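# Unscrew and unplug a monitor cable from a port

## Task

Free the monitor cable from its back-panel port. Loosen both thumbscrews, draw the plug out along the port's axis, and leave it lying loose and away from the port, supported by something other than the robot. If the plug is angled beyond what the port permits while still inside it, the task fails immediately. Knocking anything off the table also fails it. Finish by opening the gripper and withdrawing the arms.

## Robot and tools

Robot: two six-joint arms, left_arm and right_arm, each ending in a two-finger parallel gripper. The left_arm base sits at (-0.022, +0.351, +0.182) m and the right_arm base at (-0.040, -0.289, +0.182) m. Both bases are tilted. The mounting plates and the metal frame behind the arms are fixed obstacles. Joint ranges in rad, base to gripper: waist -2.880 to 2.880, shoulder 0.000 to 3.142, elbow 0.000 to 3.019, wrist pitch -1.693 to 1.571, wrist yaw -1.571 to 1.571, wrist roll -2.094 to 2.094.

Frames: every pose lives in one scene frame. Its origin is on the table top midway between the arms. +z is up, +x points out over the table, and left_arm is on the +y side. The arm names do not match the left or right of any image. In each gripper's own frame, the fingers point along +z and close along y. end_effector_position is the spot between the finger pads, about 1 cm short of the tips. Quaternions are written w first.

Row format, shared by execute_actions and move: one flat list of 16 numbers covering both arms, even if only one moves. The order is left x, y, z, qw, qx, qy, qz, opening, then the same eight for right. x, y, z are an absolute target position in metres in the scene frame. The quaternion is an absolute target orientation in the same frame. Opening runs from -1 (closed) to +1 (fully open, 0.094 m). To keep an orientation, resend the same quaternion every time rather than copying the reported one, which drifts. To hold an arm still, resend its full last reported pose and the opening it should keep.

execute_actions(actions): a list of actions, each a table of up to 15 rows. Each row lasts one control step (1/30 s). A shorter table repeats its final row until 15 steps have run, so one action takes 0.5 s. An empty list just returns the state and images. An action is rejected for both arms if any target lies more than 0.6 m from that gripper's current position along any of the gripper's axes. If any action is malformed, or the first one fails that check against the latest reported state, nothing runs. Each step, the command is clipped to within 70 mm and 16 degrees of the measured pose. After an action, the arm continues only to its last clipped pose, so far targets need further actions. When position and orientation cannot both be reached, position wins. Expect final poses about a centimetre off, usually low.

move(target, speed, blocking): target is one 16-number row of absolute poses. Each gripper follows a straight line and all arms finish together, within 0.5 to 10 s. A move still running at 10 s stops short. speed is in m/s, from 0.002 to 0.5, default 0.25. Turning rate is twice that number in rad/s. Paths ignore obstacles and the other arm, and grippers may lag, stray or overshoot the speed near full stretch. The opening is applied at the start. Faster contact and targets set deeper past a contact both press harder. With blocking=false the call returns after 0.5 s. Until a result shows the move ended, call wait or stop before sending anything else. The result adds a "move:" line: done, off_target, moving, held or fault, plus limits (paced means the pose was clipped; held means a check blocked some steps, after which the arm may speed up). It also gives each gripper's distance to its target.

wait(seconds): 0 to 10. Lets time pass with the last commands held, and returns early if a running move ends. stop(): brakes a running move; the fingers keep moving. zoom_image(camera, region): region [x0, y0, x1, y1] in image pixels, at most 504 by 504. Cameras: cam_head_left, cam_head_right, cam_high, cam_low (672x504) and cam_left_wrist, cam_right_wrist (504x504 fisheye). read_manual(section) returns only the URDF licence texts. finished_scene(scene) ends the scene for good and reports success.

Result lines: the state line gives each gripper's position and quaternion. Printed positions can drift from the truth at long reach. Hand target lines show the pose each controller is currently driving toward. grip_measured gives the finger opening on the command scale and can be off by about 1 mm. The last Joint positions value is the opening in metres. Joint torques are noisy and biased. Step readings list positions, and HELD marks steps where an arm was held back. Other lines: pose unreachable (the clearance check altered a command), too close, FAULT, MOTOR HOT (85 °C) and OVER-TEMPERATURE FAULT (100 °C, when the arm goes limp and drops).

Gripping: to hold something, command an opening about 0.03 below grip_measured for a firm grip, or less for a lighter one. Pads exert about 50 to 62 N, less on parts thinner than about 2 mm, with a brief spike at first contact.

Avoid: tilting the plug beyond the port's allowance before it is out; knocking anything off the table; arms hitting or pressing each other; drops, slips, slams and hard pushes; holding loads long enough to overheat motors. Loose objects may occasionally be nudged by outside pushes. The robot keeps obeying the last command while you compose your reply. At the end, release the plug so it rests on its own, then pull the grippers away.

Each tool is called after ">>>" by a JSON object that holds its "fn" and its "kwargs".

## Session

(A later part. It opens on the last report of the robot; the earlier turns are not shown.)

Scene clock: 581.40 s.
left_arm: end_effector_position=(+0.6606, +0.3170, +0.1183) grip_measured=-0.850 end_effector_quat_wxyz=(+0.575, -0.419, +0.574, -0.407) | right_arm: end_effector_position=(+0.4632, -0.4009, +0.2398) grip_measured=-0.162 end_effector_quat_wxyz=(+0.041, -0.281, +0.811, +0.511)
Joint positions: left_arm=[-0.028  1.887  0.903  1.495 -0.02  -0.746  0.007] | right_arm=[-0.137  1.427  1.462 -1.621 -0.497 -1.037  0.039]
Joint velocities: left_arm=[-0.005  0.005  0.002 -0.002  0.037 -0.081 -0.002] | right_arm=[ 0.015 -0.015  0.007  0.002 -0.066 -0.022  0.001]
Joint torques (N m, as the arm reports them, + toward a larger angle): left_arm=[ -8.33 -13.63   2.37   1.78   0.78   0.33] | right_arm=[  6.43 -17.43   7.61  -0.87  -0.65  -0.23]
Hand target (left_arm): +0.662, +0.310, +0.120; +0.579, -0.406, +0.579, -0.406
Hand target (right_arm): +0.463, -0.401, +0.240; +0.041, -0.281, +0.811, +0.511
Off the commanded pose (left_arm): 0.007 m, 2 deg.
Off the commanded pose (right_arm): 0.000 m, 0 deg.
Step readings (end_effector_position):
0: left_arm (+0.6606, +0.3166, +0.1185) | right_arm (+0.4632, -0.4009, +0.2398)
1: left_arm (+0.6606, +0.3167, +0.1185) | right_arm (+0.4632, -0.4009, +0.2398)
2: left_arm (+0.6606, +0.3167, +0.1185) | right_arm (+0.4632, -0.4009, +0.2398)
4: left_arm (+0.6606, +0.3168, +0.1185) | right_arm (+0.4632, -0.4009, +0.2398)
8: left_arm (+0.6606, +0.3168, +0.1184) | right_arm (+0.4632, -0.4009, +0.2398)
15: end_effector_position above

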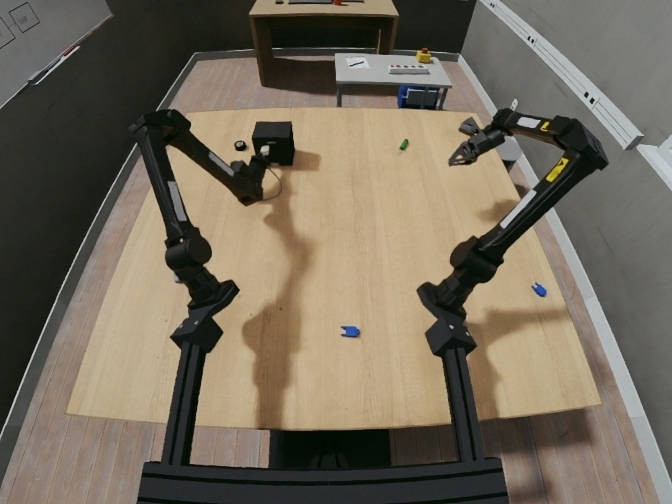

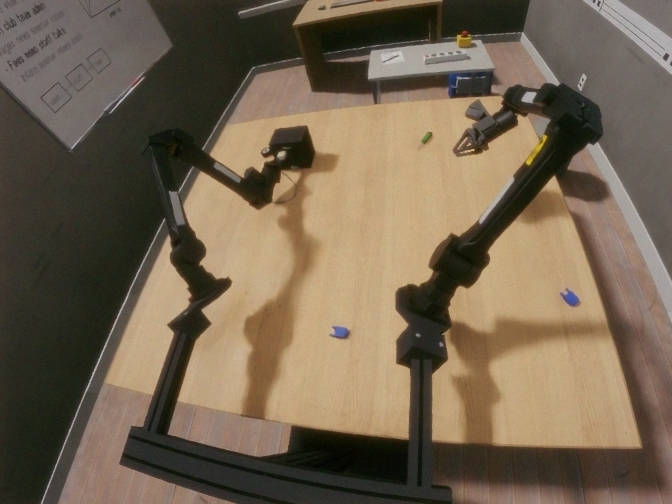

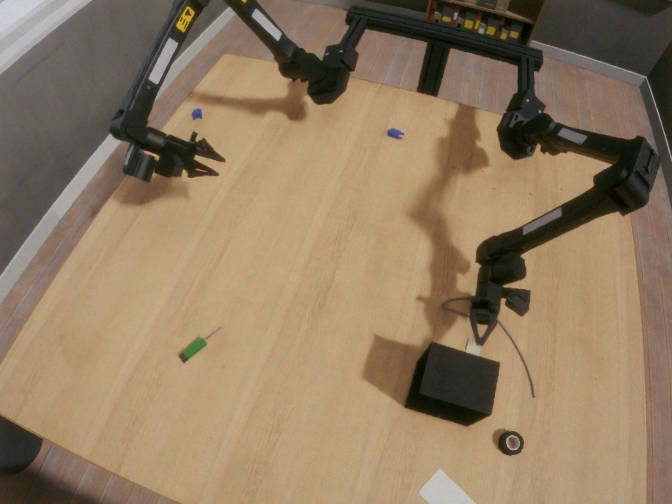

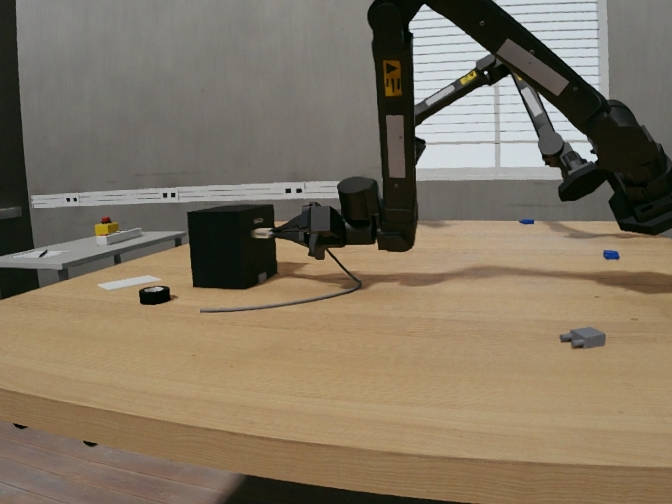

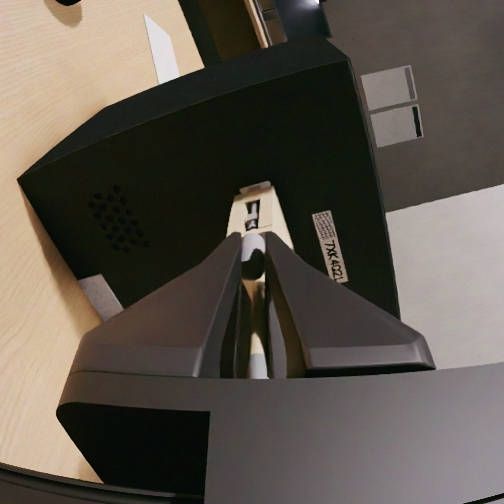

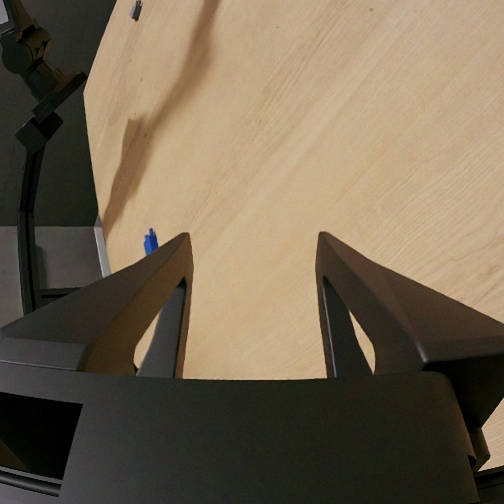

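>>> {"fn": "execute_actions", "kwargs": {"actions": [[[0.662,0.310,0.120,0.5417,-0.4545,0.5417,-0.4545,-0.89, 0.4632,-0.4009,0.2398,0.041,-0.281,0.811,0.511,-0.162],[0.662,0.310,0.120,0.5,-0.5,0.5,-0.5,-0.89, 0.4632,-0.4009,0.2398,0.041,-0.281,0.811,0.511,-0.162],[0.662,0.310,0.120,0.4545,-0.5417,0.4545,-0.5417,-0.89, 0.4632,-0.4009,0.2398,0.041,-0.281,0.811,0.511,-0.162],[0.662,0.310,0.120,0.4056,-0.5792,0.4056,-0.5792,-0.89, 0.4632,-0.4009,0.2398,0.041,-0.281,0.811,0.511,-0.162]]]}}

Scene clock: 597.03 s.
left_arm: end_effector_position=(+0.6602, +0.3172, +0.1158) grip_measured=-0.862 end_effector_quat_wxyz=(+0.452, -0.549, +0.452, -0.539) | right_arm: end_effector_position=(+0.4632, -0.4009, +0.2398) grip_measured=-0.162 end_effector_quat_wxyz=(+0.041, -0.281, +0.811, +0.511)
Joint positions: left_arm=[-0.024  1.89   0.903  1.493 -0.011 -1.257  0.006] | right_arm=[-0.137  1.427  1.462 -1.621 -0.497 -1.037  0.039]
Joint velocities: left_arm=[-0.015 -0.005 -0.002 -0.002 -0.007 -0.212  0.002] | right_arm=[-0.005  0.005 -0.002 -0.022  0.066 -0.007  0.001]
Joint torques (N m, as the arm reports them, + toward a larger angle): left_arm=[ -8.65 -14.02   2.26   1.77   0.28  -1.01] | right_arm=[  6.42 -17.47   7.6   -0.86  -0.65  -0.23]
Hand target (left_arm): +0.662, +0.310, +0.120; -0.408, +0.578, -0.409, +0.577
Hand target (right_arm): +0.463, -0.401, +0.240; +0.041, -0.281, +0.811, +0.511
Off the commanded pose (left_arm): 0.009 m, 9 deg.
Off the commanded pose (right_arm): 0.000 m, 0 deg.
Step readings (end_effector_position):
0: left_arm (+0.6606, +0.3171, +0.1183) | right_arm (+0.4632, -0.4009, +0.2398)
1: left_arm (+0.6606, +0.3172, +0.1182) | right_arm (+0.4632, -0.4009, +0.2398)
2: left_arm (+0.6606, +0.3174, +0.1181) | right_arm (+0.4632, -0.4009, +0.2398)
4: left_arm (+0.6605, +0.3176, +0.1176) | right_arm (+0.4632, -0.4009, +0.2398)
8: left_arm (+0.6603, +0.3173, +0.1170) | right_arm (+0.4632, -0.4009, +0.2398)
15: end_effector_position above

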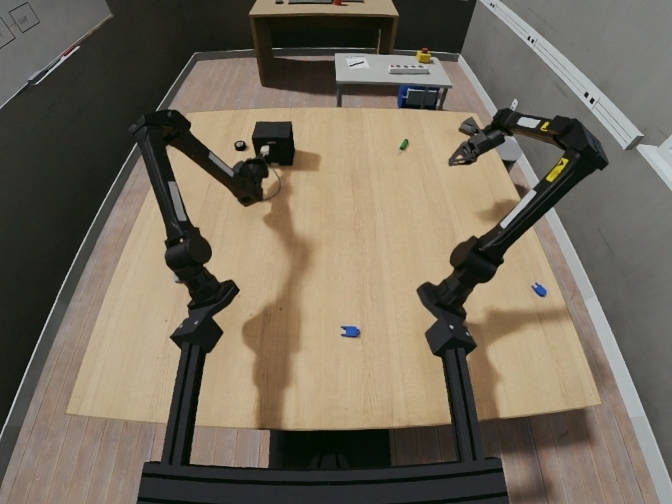

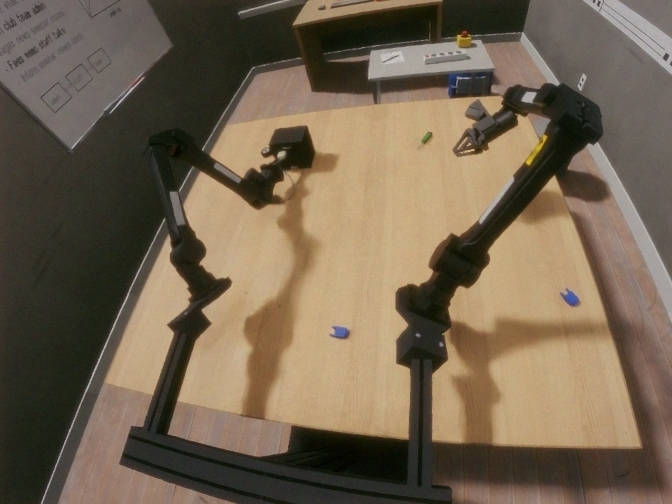

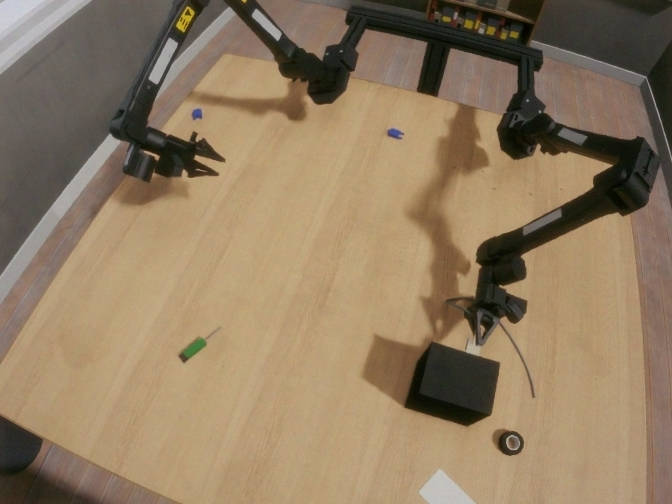

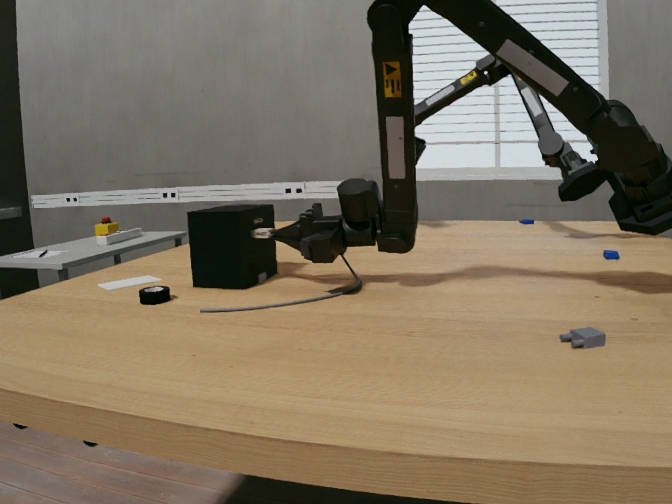

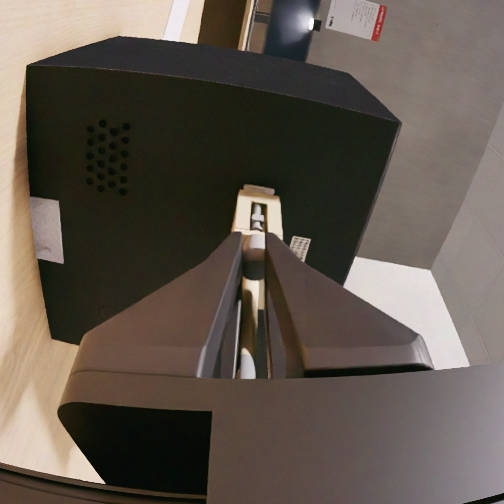

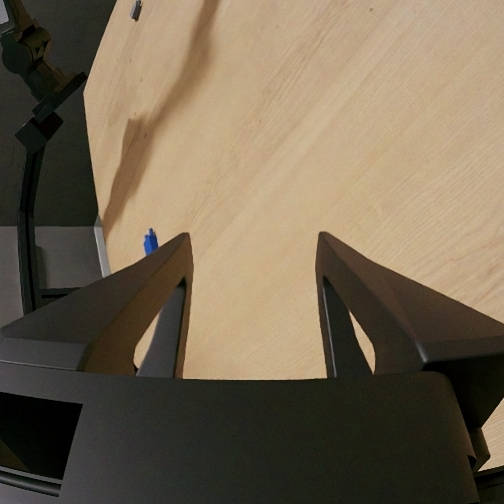

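>>> {"fn": "zoom_image", "kwargs": {"camera": "cam_left_wrist", "region": [215,170,305,260]}}

Region (215, 170, 305, 260) of cam_left_wrist's 504x504 image, scaled by 5.600, with more detail than that image has.

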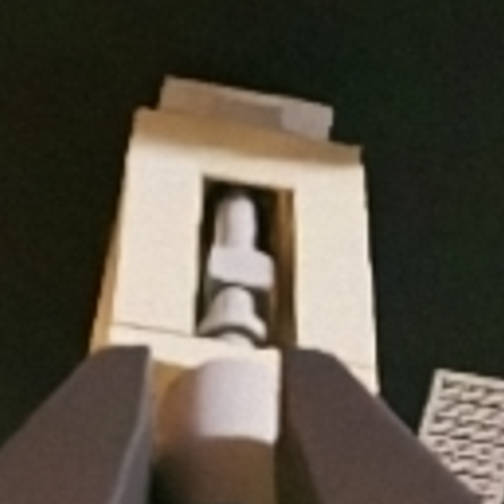

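>>> {"fn": "execute_actions", "kwargs": {"actions": []}}

Scene clock: 644.60 s.
left_arm: end_effector_position=(+0.6601, +0.3173, +0.1155) grip_measured=-0.856 end_effector_quat_wxyz=(+0.443, -0.555, +0.444, -0.546) | right_arm: end_effector_position=(+0.4632, -0.4009, +0.2398) grip_measured=-0.162 end_effector_quat_wxyz=(+0.041, -0.281, +0.811, +0.511)
Joint positions: left_arm=[-0.023  1.89   0.903  1.493 -0.008 -1.287  0.007] | right_arm=[-0.137  1.427  1.462 -1.621 -0.497 -1.037  0.039]
Joint velocities: left_arm=[ 0.005 -0.015 -0.007 -0.012 -0.022 -0.007 -0.   ] | right_arm=[-0.015 -0.005 -0.017 -0.007 -0.037 -0.022 -0.   ]
Joint torques (N m, as the arm reports them, + toward a larger angle): left_arm=[ -8.78 -14.09   2.24   1.78   0.23  -1.09] | right_arm=[  6.43 -17.48   7.62  -0.87  -0.65  -0.23]
Hand target (left_arm): +0.662, +0.310, +0.120; -0.408, +0.578, -0.409, +0.576
Hand target (right_arm): +0.463, -0.401, +0.240; +0.041, -0.281, +0.811, +0.511
Off the commanded pose (left_arm): 0.009 m, 8 deg.
Off the commanded pose (right_arm): 0.000 m, 0 deg.

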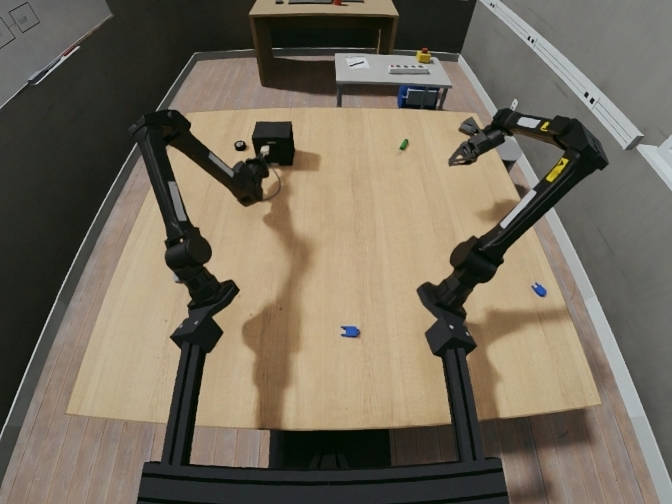

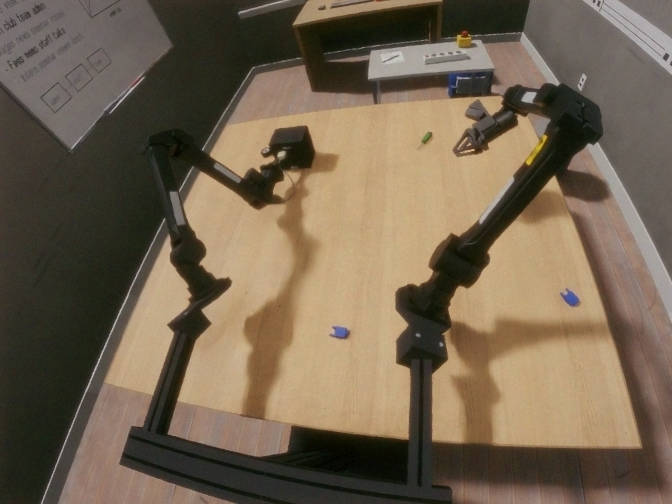

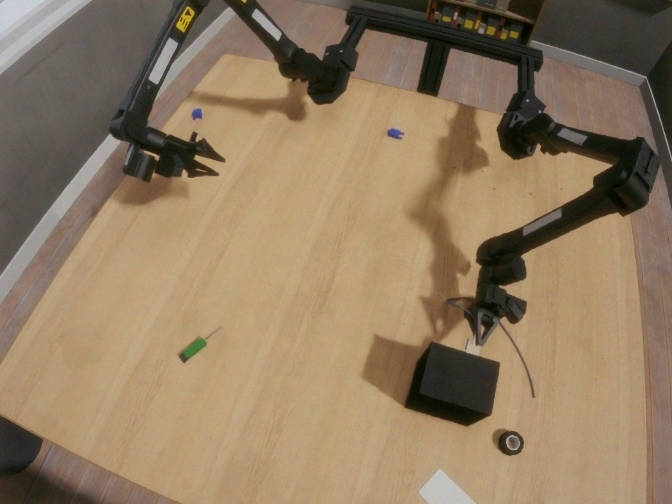

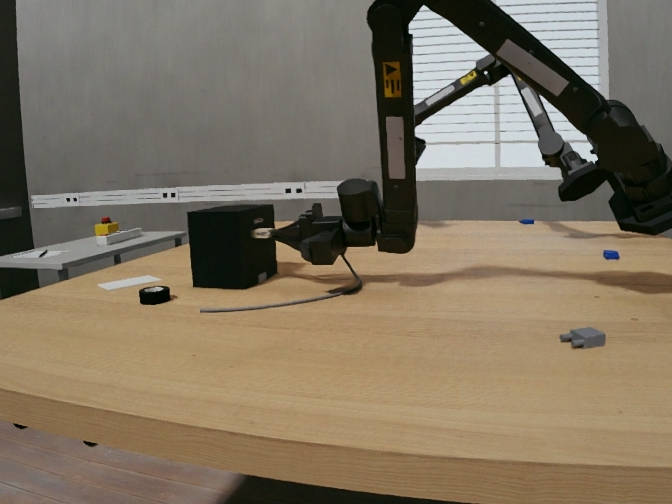

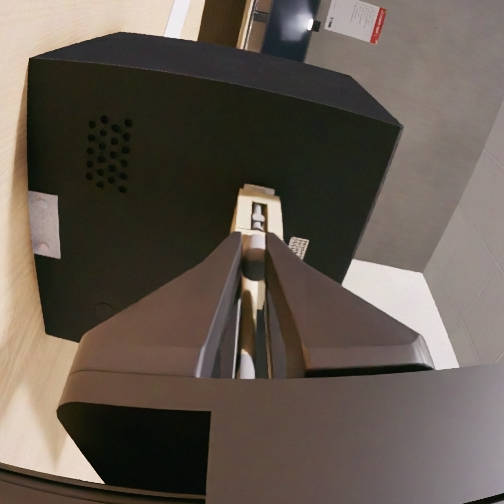

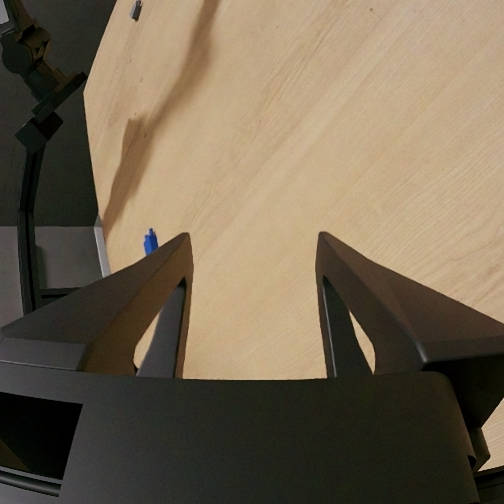

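>>> {"fn": "execute_actions", "kwargs": {"actions": [[[0.662,0.310,0.120,0.4384,-0.5548,0.4384,-0.5548,-0.76,0.4632,-0.4009,0.2398,0.041,-0.281,0.811,0.511,-0.162],[0.662,0.310,0.120,0.4384,-0.5548,0.4384,-0.5548,-0.76,0.4632,-0.4009,0.2398,0.041,-0.281,0.811,0.511,-0.162],[0.662,0.310,0.120,0.4384,-0.5548,0.4384,-0.5548,-0.76,0.4632,-0.4009,0.2398,0.041,-0.281,0.811,0.511,-0.162],[0.662,0.310,0.120,0.4384,-0.5548,0.4384,-0.5548,-0.76,0.4632,-0.4009,0.2398,0.041,-0.281,0.811,0.511,-0.162],[0.662,0.310,0.120,0.5792,-0.4056,0.5792,-0.4056,-0.76,0.4632,-0.4009,0.2398,0.041,-0.281,0.811,0.511,-0.162]],[[0.662,0.310,0.120,0.5792,-0.4056,0.5792,-0.4056,-0.89,0.4632,-0.4009,0.2398,0.041,-0.281,0.811,0.511,-0.162],[0.662,0.310,0.120,0.5792,-0.4056,0.5792,-0.4056,-0.89,0.4632,-0.4009,0.2398,0.041,-0.281,0.811,0.511,-0.162],[0.662,0.310,0.120,0.5792,-0.4056,0.5792,-0.4056,-0.89,0.4632,-0.4009,0.2398,0.041,-0.281,0.811,0.511,-0.162],[0.662,0.310,0.120,0.5792,-0.4056,0.5792,-0.4056,-0.89,0.4632,-0.4009,0.2398,0.041,-0.281,0.811,0.511,-0.162],[0.662,0.310,0.120,0.5792,-0.4056,0.5792,-0.4056,-0.89,0.4632,-0.4009,0.2398,0.041,-0.281,0.811,0.511,-0.162],[0.662,0.310,0.120,0.4056,-0.5792,0.4056,-0.5792,-0.89,0.4632,-0.4009,0.2398,0.041,-0.281,0.811,0.511,-0.162]],[[0.662,0.310,0.120,0.4056,-0.5792,0.4056,-0.5792,-0.89,0.4632,-0.4009,0.2398,0.041,-0.281,0.811,0.511,-0.162]],[[0.662,0.310,0.120,0.4384,-0.5548,0.4384,-0.5548,-0.76,0.4632,-0.4009,0.2398,0.041,-0.281,0.811,0.511,-0.162],[0.662,0.310,0.120,0.4384,-0.5548,0.4384,-0.5548,-0.76,0.4632,-0.4009,0.2398,0.041,-0.281,0.811,0.511,-0.162],[0.662,0.310,0.120,0.4384,-0.5548,0.4384,-0.5548,-0.76,0.4632,-0.4009,0.2398,0.041,-0.281,0.811,0.511,-0.162],[0.662,0.310,0.120,0.4384,-0.5548,0.4384,-0.5548,-0.76,0.4632,-0.4009,0.2398,0.041,-0.281,0.811,0.511,-0.162],[0.662,0.310,0.120,0.5792,-0.4056,0.5792,-0.4056,-0.76,0.4632,-0.4009,0.2398,0.041,-0.281,0.811,0.511,-0.162]],[[0.662,0.310,0.120,0.5792,-0.4056,0.5792,-0.4056,-0.89,0.4632,-0.4009,0.2398,0.041,-0.281,0.811,0.511,-0.162],[0.662,0.310,0.120,0.5792,-0.4056,0.5792,-0.4056,-0.89,0.4632,-0.4009,0.2398,0.041,-0.281,0.811,0.511,-0.162],[0.662,0.310,0.120,0.5792,-0.4056,0.5792,-0.4056,-0.89,0.4632,-0.4009,0.2398,0.041,-0.281,0.811,0.511,-0.162],[0.662,0.310,0.120,0.5792,-0.4056,0.5792,-0.4056,-0.89,0.4632,-0.4009,0.2398,0.041,-0.281,0.811,0.511,-0.162],[0.662,0.310,0.120,0.5792,-0.4056,0.5792,-0.4056,-0.89,0.4632,-0.4009,0.2398,0.041,-0.281,0.811,0.511,-0.162],[0.662,0.310,0.120,0.4056,-0.5792,0.4056,-0.5792,-0.89,0.4632,-0.4009,0.2398,0.041,-0.281,0.811,0.511,-0.162]],[[0.662,0.310,0.120,0.4056,-0.5792,0.4056,-0.5792,-0.89,0.4632,-0.4009,0.2398,0.041,-0.281,0.811,0.511,-0.162]]]}}

Scene clock: 704.63 s.
left_arm: end_effector_position=(+0.6603, +0.3174, +0.1157) grip_measured=-0.862 end_effector_quat_wxyz=(+0.442, -0.556, +0.441, -0.548) | right_arm: end_effector_position=(+0.4632, -0.4009, +0.2398) grip_measured=-0.162 end_effector_quat_wxyz=(+0.041, -0.281, +0.811, +0.511)
Joint positions: left_arm=[-0.023  1.892  0.904  1.497 -0.01  -1.294  0.006] | right_arm=[-0.137  1.427  1.462 -1.621 -0.497 -1.037  0.039]
Joint velocities: left_arm=[-0.015 -0.005  0.007 -0.007  0.007  0.022 -0.   ] | right_arm=[ 0.005 -0.005 -0.007 -0.007 -0.007 -0.007  0.   ]
Joint torques (N m, as the arm reports them, + toward a larger angle): left_arm=[ -8.74 -14.15   2.18   1.7    0.34  -1.07] | right_arm=[  6.45 -17.5    7.61  -0.88  -0.65  -0.23]
Hand target (left_arm): +0.662, +0.310, +0.120; -0.407, +0.578, -0.407, +0.578
Hand target (right_arm): +0.463, -0.401, +0.240; +0.041, -0.281, +0.811, +0.511
Off the commanded pose (left_arm): 0.009 m, 7 deg.
Off the commanded pose (right_arm): 0.000 m, 0 deg.
Step readings (end_effector_position; steps 1 to 15: 1st action; 16 to 30: 2nd action; 31 to 45: 3rd action; 46 to 60: 4th action; 61 to 75: 5th action; 76 to 90: 6th action):
0: left_arm (+0.6601, +0.3173, +0.1155) | right_arm (+0.4632, -0.4009, +0.2398)
1: left_arm (+0.6601, +0.3176, +0.1154) | right_arm (+0.4632, -0.4009, +0.2398)
2: left_arm (+0.6601, +0.3177, +0.1153) | right_arm (+0.4632, -0.4009, +0.2398)
4: left_arm (+0.6601, +0.3177, +0.1153) | right_arm (+0.4632, -0.4009, +0.2398)
8: left_arm (+0.6601, +0.3178, +0.1153) | right_arm (+0.4632, -0.4009, +0.2398)
15: left_arm (+0.6602, +0.3177, +0.1156) | right_arm (+0.4632, -0.4009, +0.2398)
16: left_arm (+0.6603, +0.3175, +0.1166) | right_arm (+0.4632, -0.4009, +0.2398)
17: left_arm (+0.6606, +0.3174, +0.1177) | right_arm (+0.4632, -0.4009, +0.2398)
19: left_arm (+0.6606, +0.3174, +0.1177) | right_arm (+0.4632, -0.4009, +0.2398)
23: left_arm (+0.6606, +0.3177, +0.1176) | right_arm (+0.4632, -0.4009, +0.2398)
30: left_arm (+0.6601, +0.3174, +0.1159) | right_arm (+0.4632, -0.4009, +0.2398)
31: left_arm (+0.6601, +0.3174, +0.1159) | right_arm (+0.4632, -0.4009, +0.2398)
32: left_arm (+0.6602, +0.3173, +0.1158) | right_arm (+0.4632, -0.4009, +0.2398)
34: left_arm (+0.6602, +0.3173, +0.1158) | right_arm (+0.4632, -0.4009, +0.2398)
38: left_arm (+0.6603, +0.3174, +0.1156) | right_arm (+0.4632, -0.4009, +0.2398)
45: left_arm (+0.6603, +0.3174, +0.1156) | right_arm (+0.4632, -0.4009, +0.2398)
46: left_arm (+0.6603, +0.3177, +0.1155) | right_arm (+0.4632, -0.4009, +0.2398)
47: left_arm (+0.6603, +0.3178, +0.1154) | right_arm (+0.4632, -0.4009, +0.2398)
49: left_arm (+0.6603, +0.3178, +0.1154) | right_arm (+0.4632, -0.4009, +0.2398)
53: left_arm (+0.6603, +0.3179, +0.1154) | right_arm (+0.4632, -0.4009, +0.2398)
60: left_arm (+0.6603, +0.3178, +0.1157) | right_arm (+0.4632, -0.4009, +0.2398)
61: left_arm (+0.6604, +0.3175, +0.1165) | right_arm (+0.4632, -0.4009, +0.2398)
62: left_arm (+0.6608, +0.3175, +0.1179) | right_arm (+0.4632, -0.4009, +0.2398)
64: left_arm (+0.6608, +0.3175, +0.1179) | right_arm (+0.4632, -0.4009, +0.2398)
68: left_arm (+0.6607, +0.3178, +0.1177) | right_arm (+0.4632, -0.4009, +0.2398)
75: left_arm (+0.6603, +0.3175, +0.1163) | right_arm (+0.4632, -0.4009, +0.2398)
76: left_arm (+0.6603, +0.3174, +0.1161) | right_arm (+0.4632, -0.4009, +0.2398)
77: left_arm (+0.6603, +0.3175, +0.1161) | right_arm (+0.4632, -0.4009, +0.2398)
79: left_arm (+0.6602, +0.3174, +0.1159) | right_arm (+0.4632, -0.4009, +0.2398)
83: left_arm (+0.6603, +0.3174, +0.1158) | right_arm (+0.4632, -0.4009, +0.2398)
90: end_effector_position above

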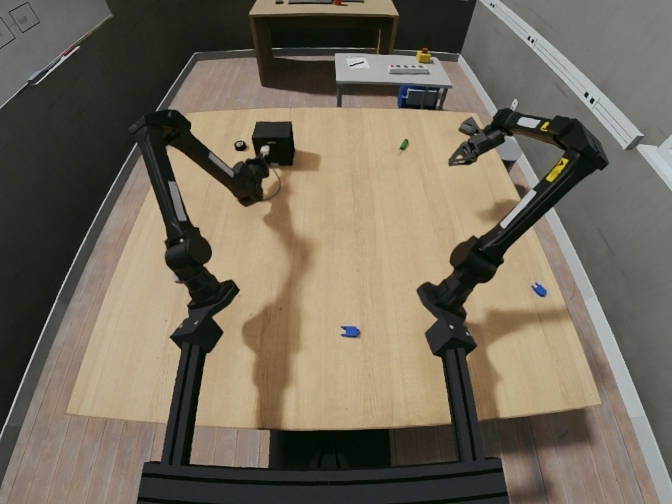

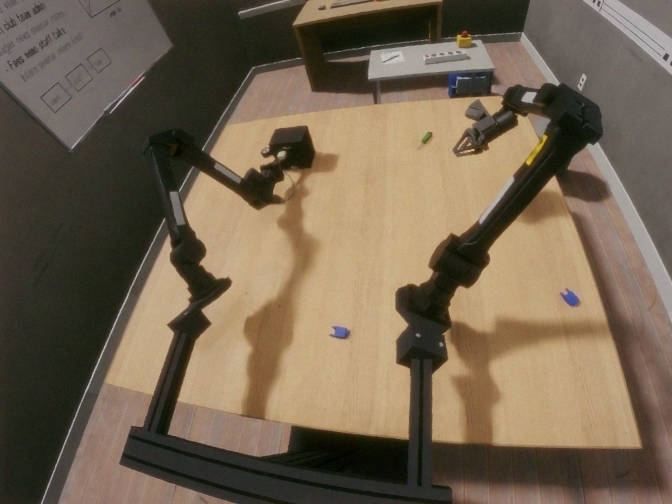

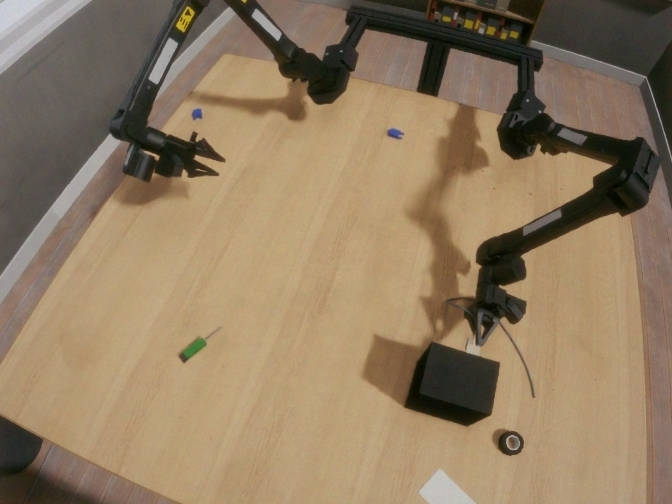

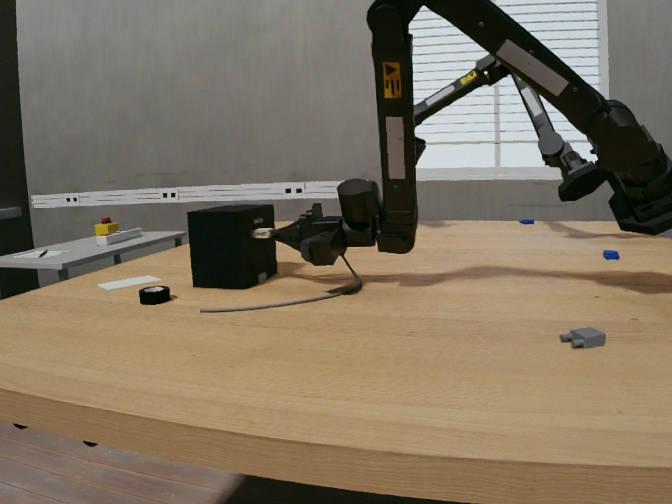

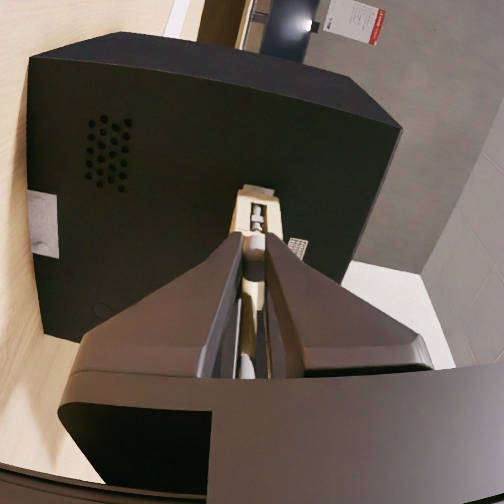

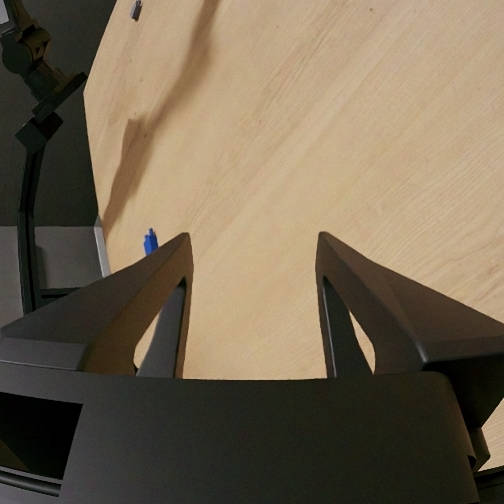

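>>> {"fn": "zoom_image", "kwargs": {"camera": "cam_left_wrist", "region": [215,170,305,260]}}

Region (215, 170, 305, 260) of cam_left_wrist's 504x504 image, scaled by 5.600, with more detail than that image has.

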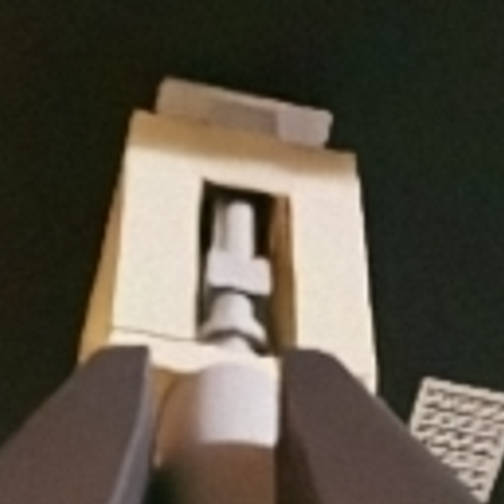

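>>> {"fn": "execute_actions", "kwargs": {"actions": [[[0.662,0.31,0.12,0.4384,-0.5548,0.4384,-0.5548,-0.76,0.4632,-0.4009,0.2398,0.041,-0.281,0.811,0.511,-0.162],[0.662,0.31,0.12,0.4384,-0.5548,0.4384,-0.5548,-0.76,0.4632,-0.4009,0.2398,0.041,-0.281,0.811,0.511,-0.162],[0.662,0.31,0.12,0.4384,-0.5548,0.4384,-0.5548,-0.76,0.4632,-0.4009,0.2398,0.041,-0.281,0.811,0.511,-0.162],[0.662,0.31,0.12,0.5792,-0.4056,0.5792,-0.4056,-0.76,0.4632,-0.4009,0.2398,0.041,-0.281,0.811,0.511,-0.162]],[[0.662,0.31,0.12,0.5792,-0.4056,0.5792,-0.4056,-0.89,0.4632,-0.4009,0.2398,0.041,-0.281,0.811,0.511,-0.162],[0.662,0.31,0.12,0.5792,-0.4056,0.5792,-0.4056,-0.89,0.4632,-0.4009,0.2398,0.041,-0.281,0.811,0.511,-0.162],[0.662,0.31,0.12,0.5792,-0.4056,0.5792,-0.4056,-0.89,0.4632,-0.4009,0.2398,0.041,-0.281,0.811,0.511,-0.162],[0.662,0.31,0.12,0.4056,-0.5792,0.4056,-0.5792,-0.89,0.4632,-0.4009,0.2398,0.041,-0.281,0.811,0.511,-0.162]],[[0.662,0.31,0.12,0.4056,-0.5792,0.4056,-0.5792,-0.89,0.4632,-0.4009,0.2398,0.041,-0.281,0.811,0.511,-0.162]],[[0.662,0.31,0.12,0.4384,-0.5548,0.4384,-0.5548,-0.76,0.4632,-0.4009,0.2398,0.041,-0.281,0.811,0.511,-0.162],[0.662,0.31,0.12,0.4384,-0.5548,0.4384,-0.5548,-0.76,0.4632,-0.4009,0.2398,0.041,-0.281,0.811,0.511,-0.162],[0.662,0.31,0.12,0.4384,-0.5548,0.4384,-0.5548,-0.76,0.4632,-0.4009,0.2398,0.041,-0.281,0.811,0.511,-0.162],[0.662,0.31,0.12,0.5792,-0.4056,0.5792,-0.4056,-0.76,0.4632,-0.4009,0.2398,0.041,-0.281,0.811,0.511,-0.162]],[[0.662,0.31,0.12,0.5792,-0.4056,0.5792,-0.4056,-0.89,0.4632,-0.4009,0.2398,0.041,-0.281,0.811,0.511,-0.162],[0.662,0.31,0.12,0.5792,-0.4056,0.5792,-0.4056,-0.89,0.4632,-0.4009,0.2398,0.041,-0.281,0.811,0.511,-0.162],[0.662,0.31,0.12,0.5792,-0.4056,0.5792,-0.4056,-0.89,0.4632,-0.4009,0.2398,0.041,-0.281,0.811,0.511,-0.162],[0.662,0.31,0.12,0.4056,-0.5792,0.4056,-0.5792,-0.89,0.4632,-0.4009,0.2398,0.041,-0.281,0.811,0.511,-0.162]],[[0.662,0.31,0.12,0.4056,-0.5792,0.4056,-0.5792,-0.89,0.4632,-0.4009,0.2398,0.041,-0.281,0.811,0.511,-0.162]],[[0.662,0.31,0.12,0.4384,-0.5548,0.4384,-0.5548,-0.76,0.4632,-0.4009,0.2398,0.041,-0.281,0.811,0.511,-0.162],[0.662,0.31,0.12,0.4384,-0.5548,0.4384,-0.5548,-0.76,0.4632,-0.4009,0.2398,0.041,-0.281,0.811,0.511,-0.162],[0.662,0.31,0.12,0.4384,-0.5548,0.4384,-0.5548,-0.76,0.4632,-0.4009,0.2398,0.041,-0.281,0.811,0.511,-0.162],[0.662,0.31,0.12,0.5792,-0.4056,0.5792,-0.4056,-0.76,0.4632,-0.4009,0.2398,0.041,-0.281,0.811,0.511,-0.162]]]}}

Scene clock: 745.47 s.
left_arm: end_effector_position=(+0.6603, +0.3175, +0.1161) grip_measured=-0.761 end_effector_quat_wxyz=(+0.561, -0.435, +0.561, -0.426) | right_arm: end_effector_position=(+0.4632, -0.4009, +0.2398) grip_measured=-0.162 end_effector_quat_wxyz=(+0.041, -0.281, +0.811, +0.511)
Joint positions: left_arm=[-0.024  1.892  0.904  1.498 -0.012 -0.811  0.011] | right_arm=[-0.137  1.427  1.462 -1.621 -0.497 -1.037  0.039]
Joint velocities: left_arm=[-0.015 -0.015  0.012 -0.007 -0.11   0.52  -0.   ] | right_arm=[ 0.005  0.005 -0.002 -0.012 -0.007 -0.037 -0.   ]
Joint torques (N m, as the arm reports them, + toward a larger angle): left_arm=[ -8.68 -14.32   2.18   1.76   0.51   0.12] | right_arm=[  6.43 -17.49   7.62  -0.86  -0.65  -0.23]
Hand target (left_arm): +0.662, +0.310, +0.120; +0.579, -0.407, +0.578, -0.407
Hand target (right_arm): +0.463, -0.401, +0.240; +0.041, -0.281, +0.811, +0.511
Off the commanded pose (left_arm): 0.009 m, 5 deg.
Off the commanded pose (right_arm): 0.000 m, 0 deg.
Step readings (end_effector_position; steps 1 to 15: 1st action; 16 to 30: 2nd action; 31 to 45: 3rd action; 46 to 60: 4th action; 61 to 75: 5th action; 76 to 90: 6th action; 91 to 105: 7th action):
0: left_arm (+0.6603, +0.3174, +0.1158) | right_arm (+0.4632, -0.4009, +0.2398)
1: left_arm (+0.6603, +0.3177, +0.1156) | right_arm (+0.4632, -0.4009, +0.2398)
2: left_arm (+0.6603, +0.3177, +0.1156) | right_arm (+0.4632, -0.4009, +0.2398)
4: left_arm (+0.6603, +0.3178, +0.1155) | right_arm (+0.4632, -0.4009, +0.2398)
8: left_arm (+0.6603, +0.3178, +0.1155) | right_arm (+0.4632, -0.4009, +0.2398)
15: left_arm (+0.6604, +0.3176, +0.1159) | right_arm (+0.4632, -0.4009, +0.2398)
16: left_arm (+0.6605, +0.3174, +0.1167) | right_arm (+0.4632, -0.4009, +0.2398)
17: left_arm (+0.6608, +0.3175, +0.1180) | right_arm (+0.4632, -0.4009, +0.2398)
19: left_arm (+0.6608, +0.3178, +0.1178) | right_arm (+0.4632, -0.4009, +0.2398)
23: left_arm (+0.6607, +0.3178, +0.1176) | right_arm (+0.4632, -0.4009, +0.2398)
30: left_arm (+0.6604, +0.3174, +0.1162) | right_arm (+0.4632, -0.4009, +0.2398)
31: left_arm (+0.6604, +0.3176, +0.1161) | right_arm (+0.4632, -0.4009, +0.2398)
32: left_arm (+0.6604, +0.3174, +0.1162) | right_arm (+0.4632, -0.4009, +0.2398)
34: left_arm (+0.6603, +0.3175, +0.1159) | right_arm (+0.4632, -0.4009, +0.2398)
38: left_arm (+0.6603, +0.3175, +0.1159) | right_arm (+0.4632, -0.4009, +0.2398)
45: left_arm (+0.6603, +0.3174, +0.1160) | right_arm (+0.4632, -0.4009, +0.2398)
46: left_arm (+0.6603, +0.3177, +0.1158) | right_arm (+0.4632, -0.4009, +0.2398)
47: left_arm (+0.6603, +0.3177, +0.1158) | right_arm (+0.4632, -0.4009, +0.2398)
49: left_arm (+0.6603, +0.3178, +0.1158) | right_arm (+0.4632, -0.4009, +0.2398)
53: left_arm (+0.6603, +0.3178, +0.1158) | right_arm (+0.4632, -0.4009, +0.2398)
60: left_arm (+0.6603, +0.3176, +0.1158) | right_arm (+0.4632, -0.4009, +0.2398)
61: left_arm (+0.6604, +0.3172, +0.1168) | right_arm (+0.4632, -0.4009, +0.2398)
62: left_arm (+0.6607, +0.3173, +0.1178) | right_arm (+0.4632, -0.4009, +0.2398)
64: left_arm (+0.6607, +0.3177, +0.1176) | right_arm (+0.4632, -0.4009, +0.2398)
68: left_arm (+0.6607, +0.3177, +0.1175) | right_arm (+0.4632, -0.4009, +0.2398)
75: left_arm (+0.6604, +0.3174, +0.1164) | right_arm (+0.4632, -0.4009, +0.2398)
76: left_arm (+0.6603, +0.3174, +0.1162) | right_arm (+0.4632, -0.4009, +0.2398)
77: left_arm (+0.6603, +0.3174, +0.1161) | right_arm (+0.4632, -0.4009, +0.2398)
79: left_arm (+0.6603, +0.3174, +0.1162) | right_arm (+0.4632, -0.4009, +0.2398)
83: left_arm (+0.6602, +0.3174, +0.1159) | right_arm (+0.4632, -0.4009, +0.2398)
90: left_arm (+0.6602, +0.3173, +0.1160) | right_arm (+0.4632, -0.4009, +0.2398)
91: left_arm (+0.6602, +0.3177, +0.1157) | right_arm (+0.4632, -0.4009, +0.2398)
92: left_arm (+0.6602, +0.3177, +0.1157) | right_arm (+0.4632, -0.4009, +0.2398)
94: left_arm (+0.6602, +0.3178, +0.1157) | right_arm (+0.4632, -0.4009, +0.2398)
98: left_arm (+0.6602, +0.3178, +0.1157) | right_arm (+0.4632, -0.4009, +0.2398)
105: end_effector_position above

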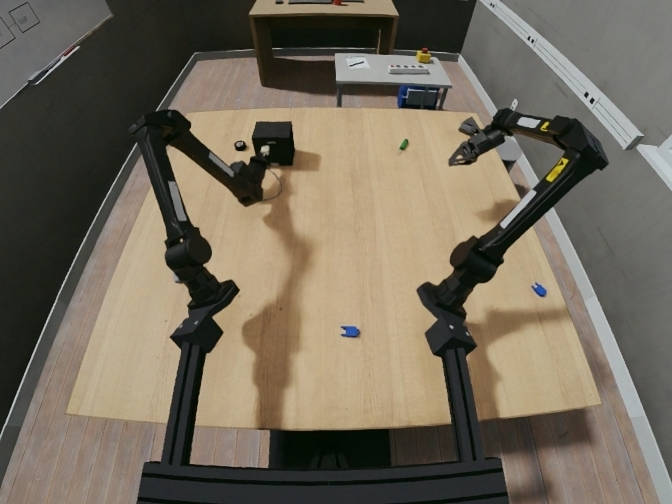

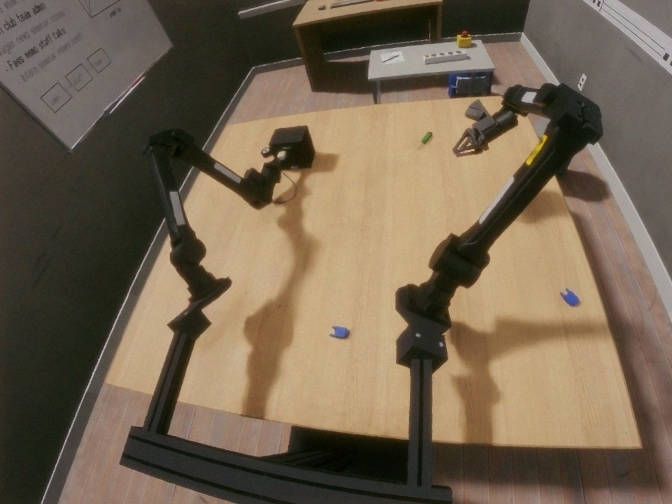

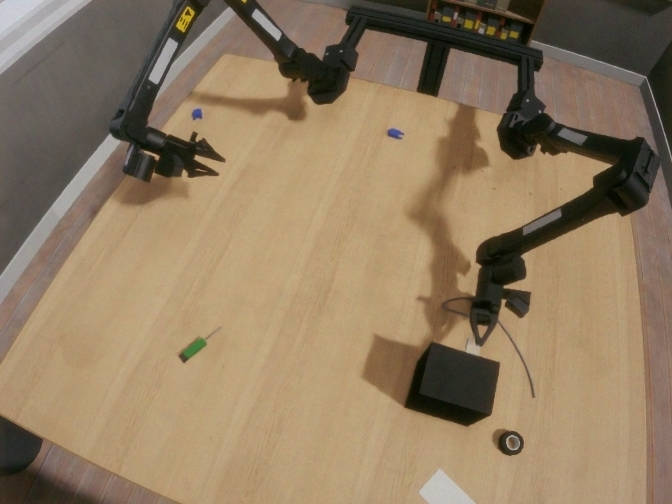

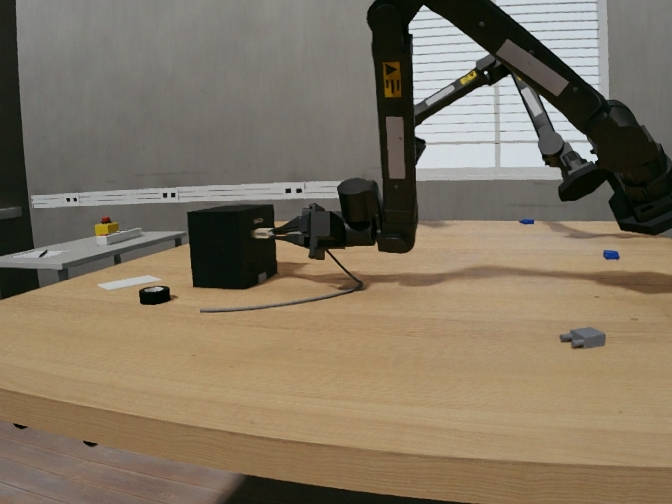

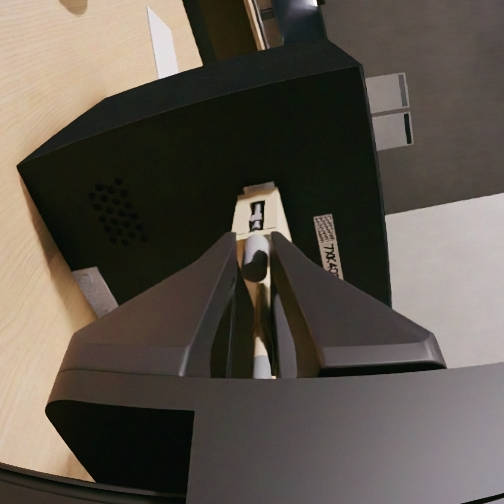

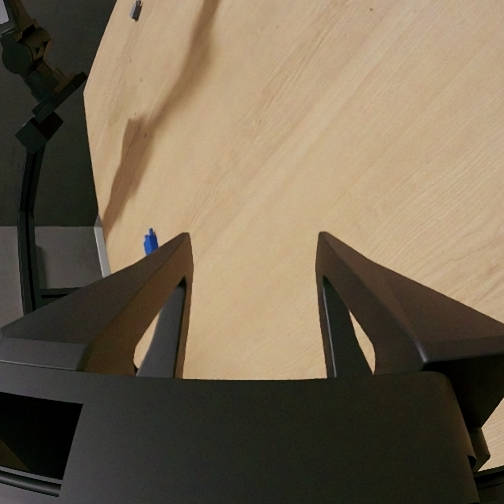

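>>> {"fn": "execute_actions", "kwargs": {"actions": [[[0.662,0.31,0.12,0.6272,-0.3265,0.6272,-0.3265,-0.76,0.4632,-0.4009,0.2398,0.041,-0.281,0.811,0.511,-0.162]]]}}

>>> {"fn": "zoom_image", "kwargs": {"camera": "cam_left_wrist", "region": [180,160,330,310]}}

Scene clock: 782.40 s.
left_arm: end_effector_position=(+0.6611, +0.3168, +0.1196) grip_measured=-0.757 end_effector_quat_wxyz=(+0.621, -0.343, +0.619, -0.338) | right_arm: end_effector_position=(+0.4632, -0.4009, +0.2398) grip_measured=-0.162 end_effector_quat_wxyz=(+0.041, -0.281, +0.811, +0.511)
Joint positions: left_arm=[-0.027  1.887  0.904  1.498 -0.009 -0.504  0.011] | right_arm=[-0.137  1.427  1.462 -1.621 -0.497 -1.037  0.039]
Joint velocities: left_arm=[-0.005  0.005 -0.002  0.007 -0.081  0.007  0.   ] | right_arm=[-0.015 -0.005  0.007  0.007 -0.066 -0.037 -0.001]
Joint torques (N m, as the arm reports them, + toward a larger angle): left_arm=[ -8.48 -13.69   2.24   1.67   0.33   0.35] | right_arm=[  6.42 -17.45   7.62  -0.87  -0.65  -0.23]
Hand target (left_arm): +0.662, +0.310, +0.120; +0.627, -0.327, +0.627, -0.327
Hand target (right_arm): +0.463, -0.401, +0.240; +0.041, -0.281, +0.811, +0.511
Off the commanded pose (left_arm): 0.007 m, 3 deg.
Off the commanded pose (right_arm): 0.000 m, 0 deg.
Step readings (end_effector_position):
0: left_arm (+0.6605, +0.3172, +0.1171) | right_arm (+0.4632, -0.4009, +0.2398)
1: left_arm (+0.6605, +0.3169, +0.1172) | right_arm (+0.4632, -0.4009, +0.2398)
2: left_arm (+0.6607, +0.3168, +0.1181) | right_arm (+0.4632, -0.4009, +0.2398)
4: left_arm (+0.6608, +0.3168, +0.1186) | right_arm (+0.4632, -0.4009, +0.2398)
8: left_arm (+0.6610, +0.3169, +0.1193) | right_arm (+0.4632, -0.4009, +0.2398)
15: end_effector_position above

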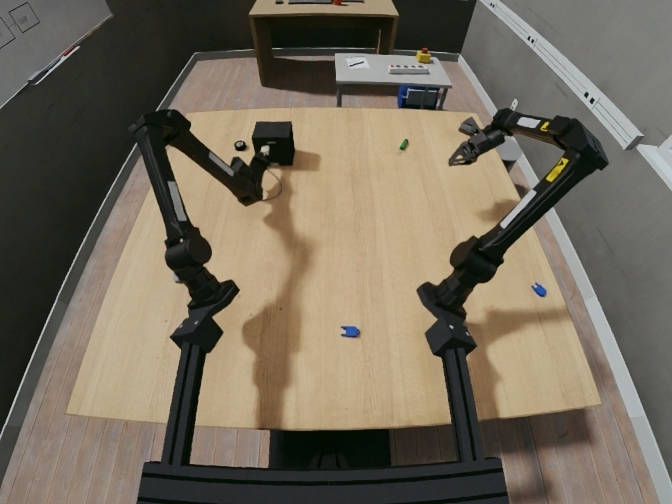

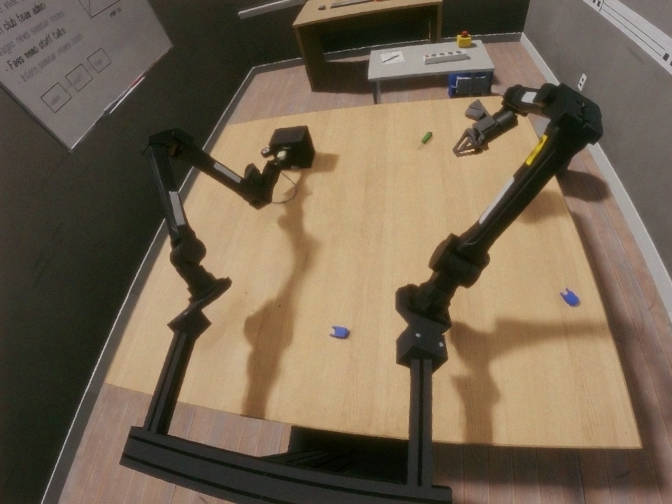

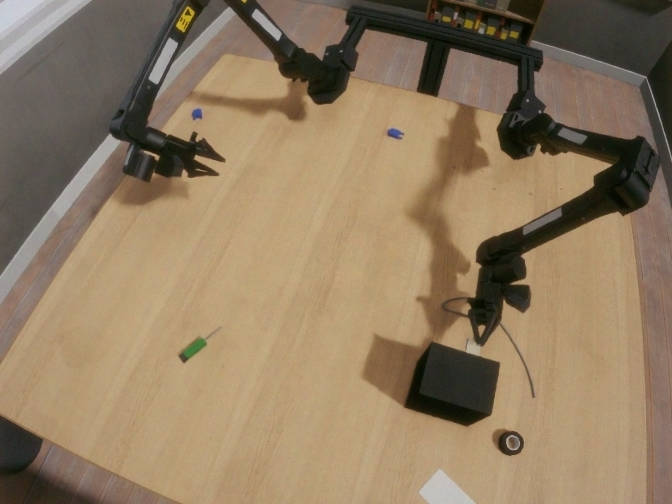

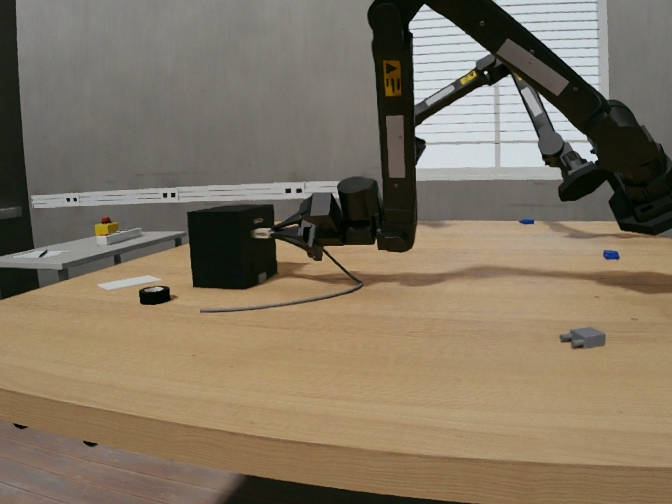

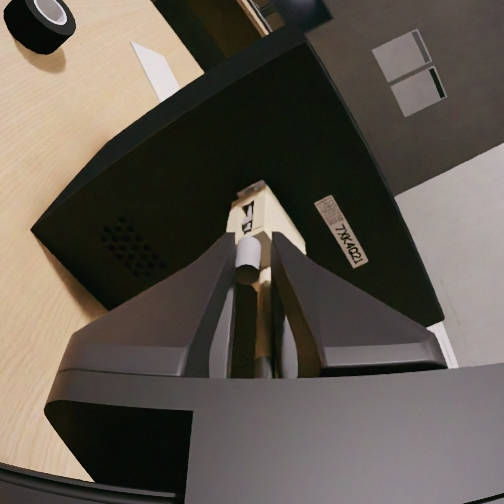

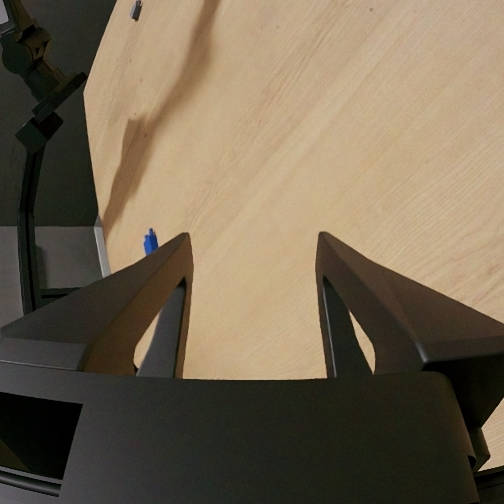

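Region (180, 160, 330, 310) of cam_left_wrist's 504x504 image, scaled by 3.360, with more detail than that image has.

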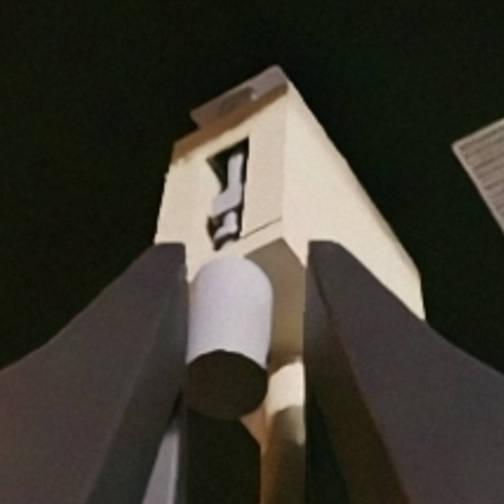

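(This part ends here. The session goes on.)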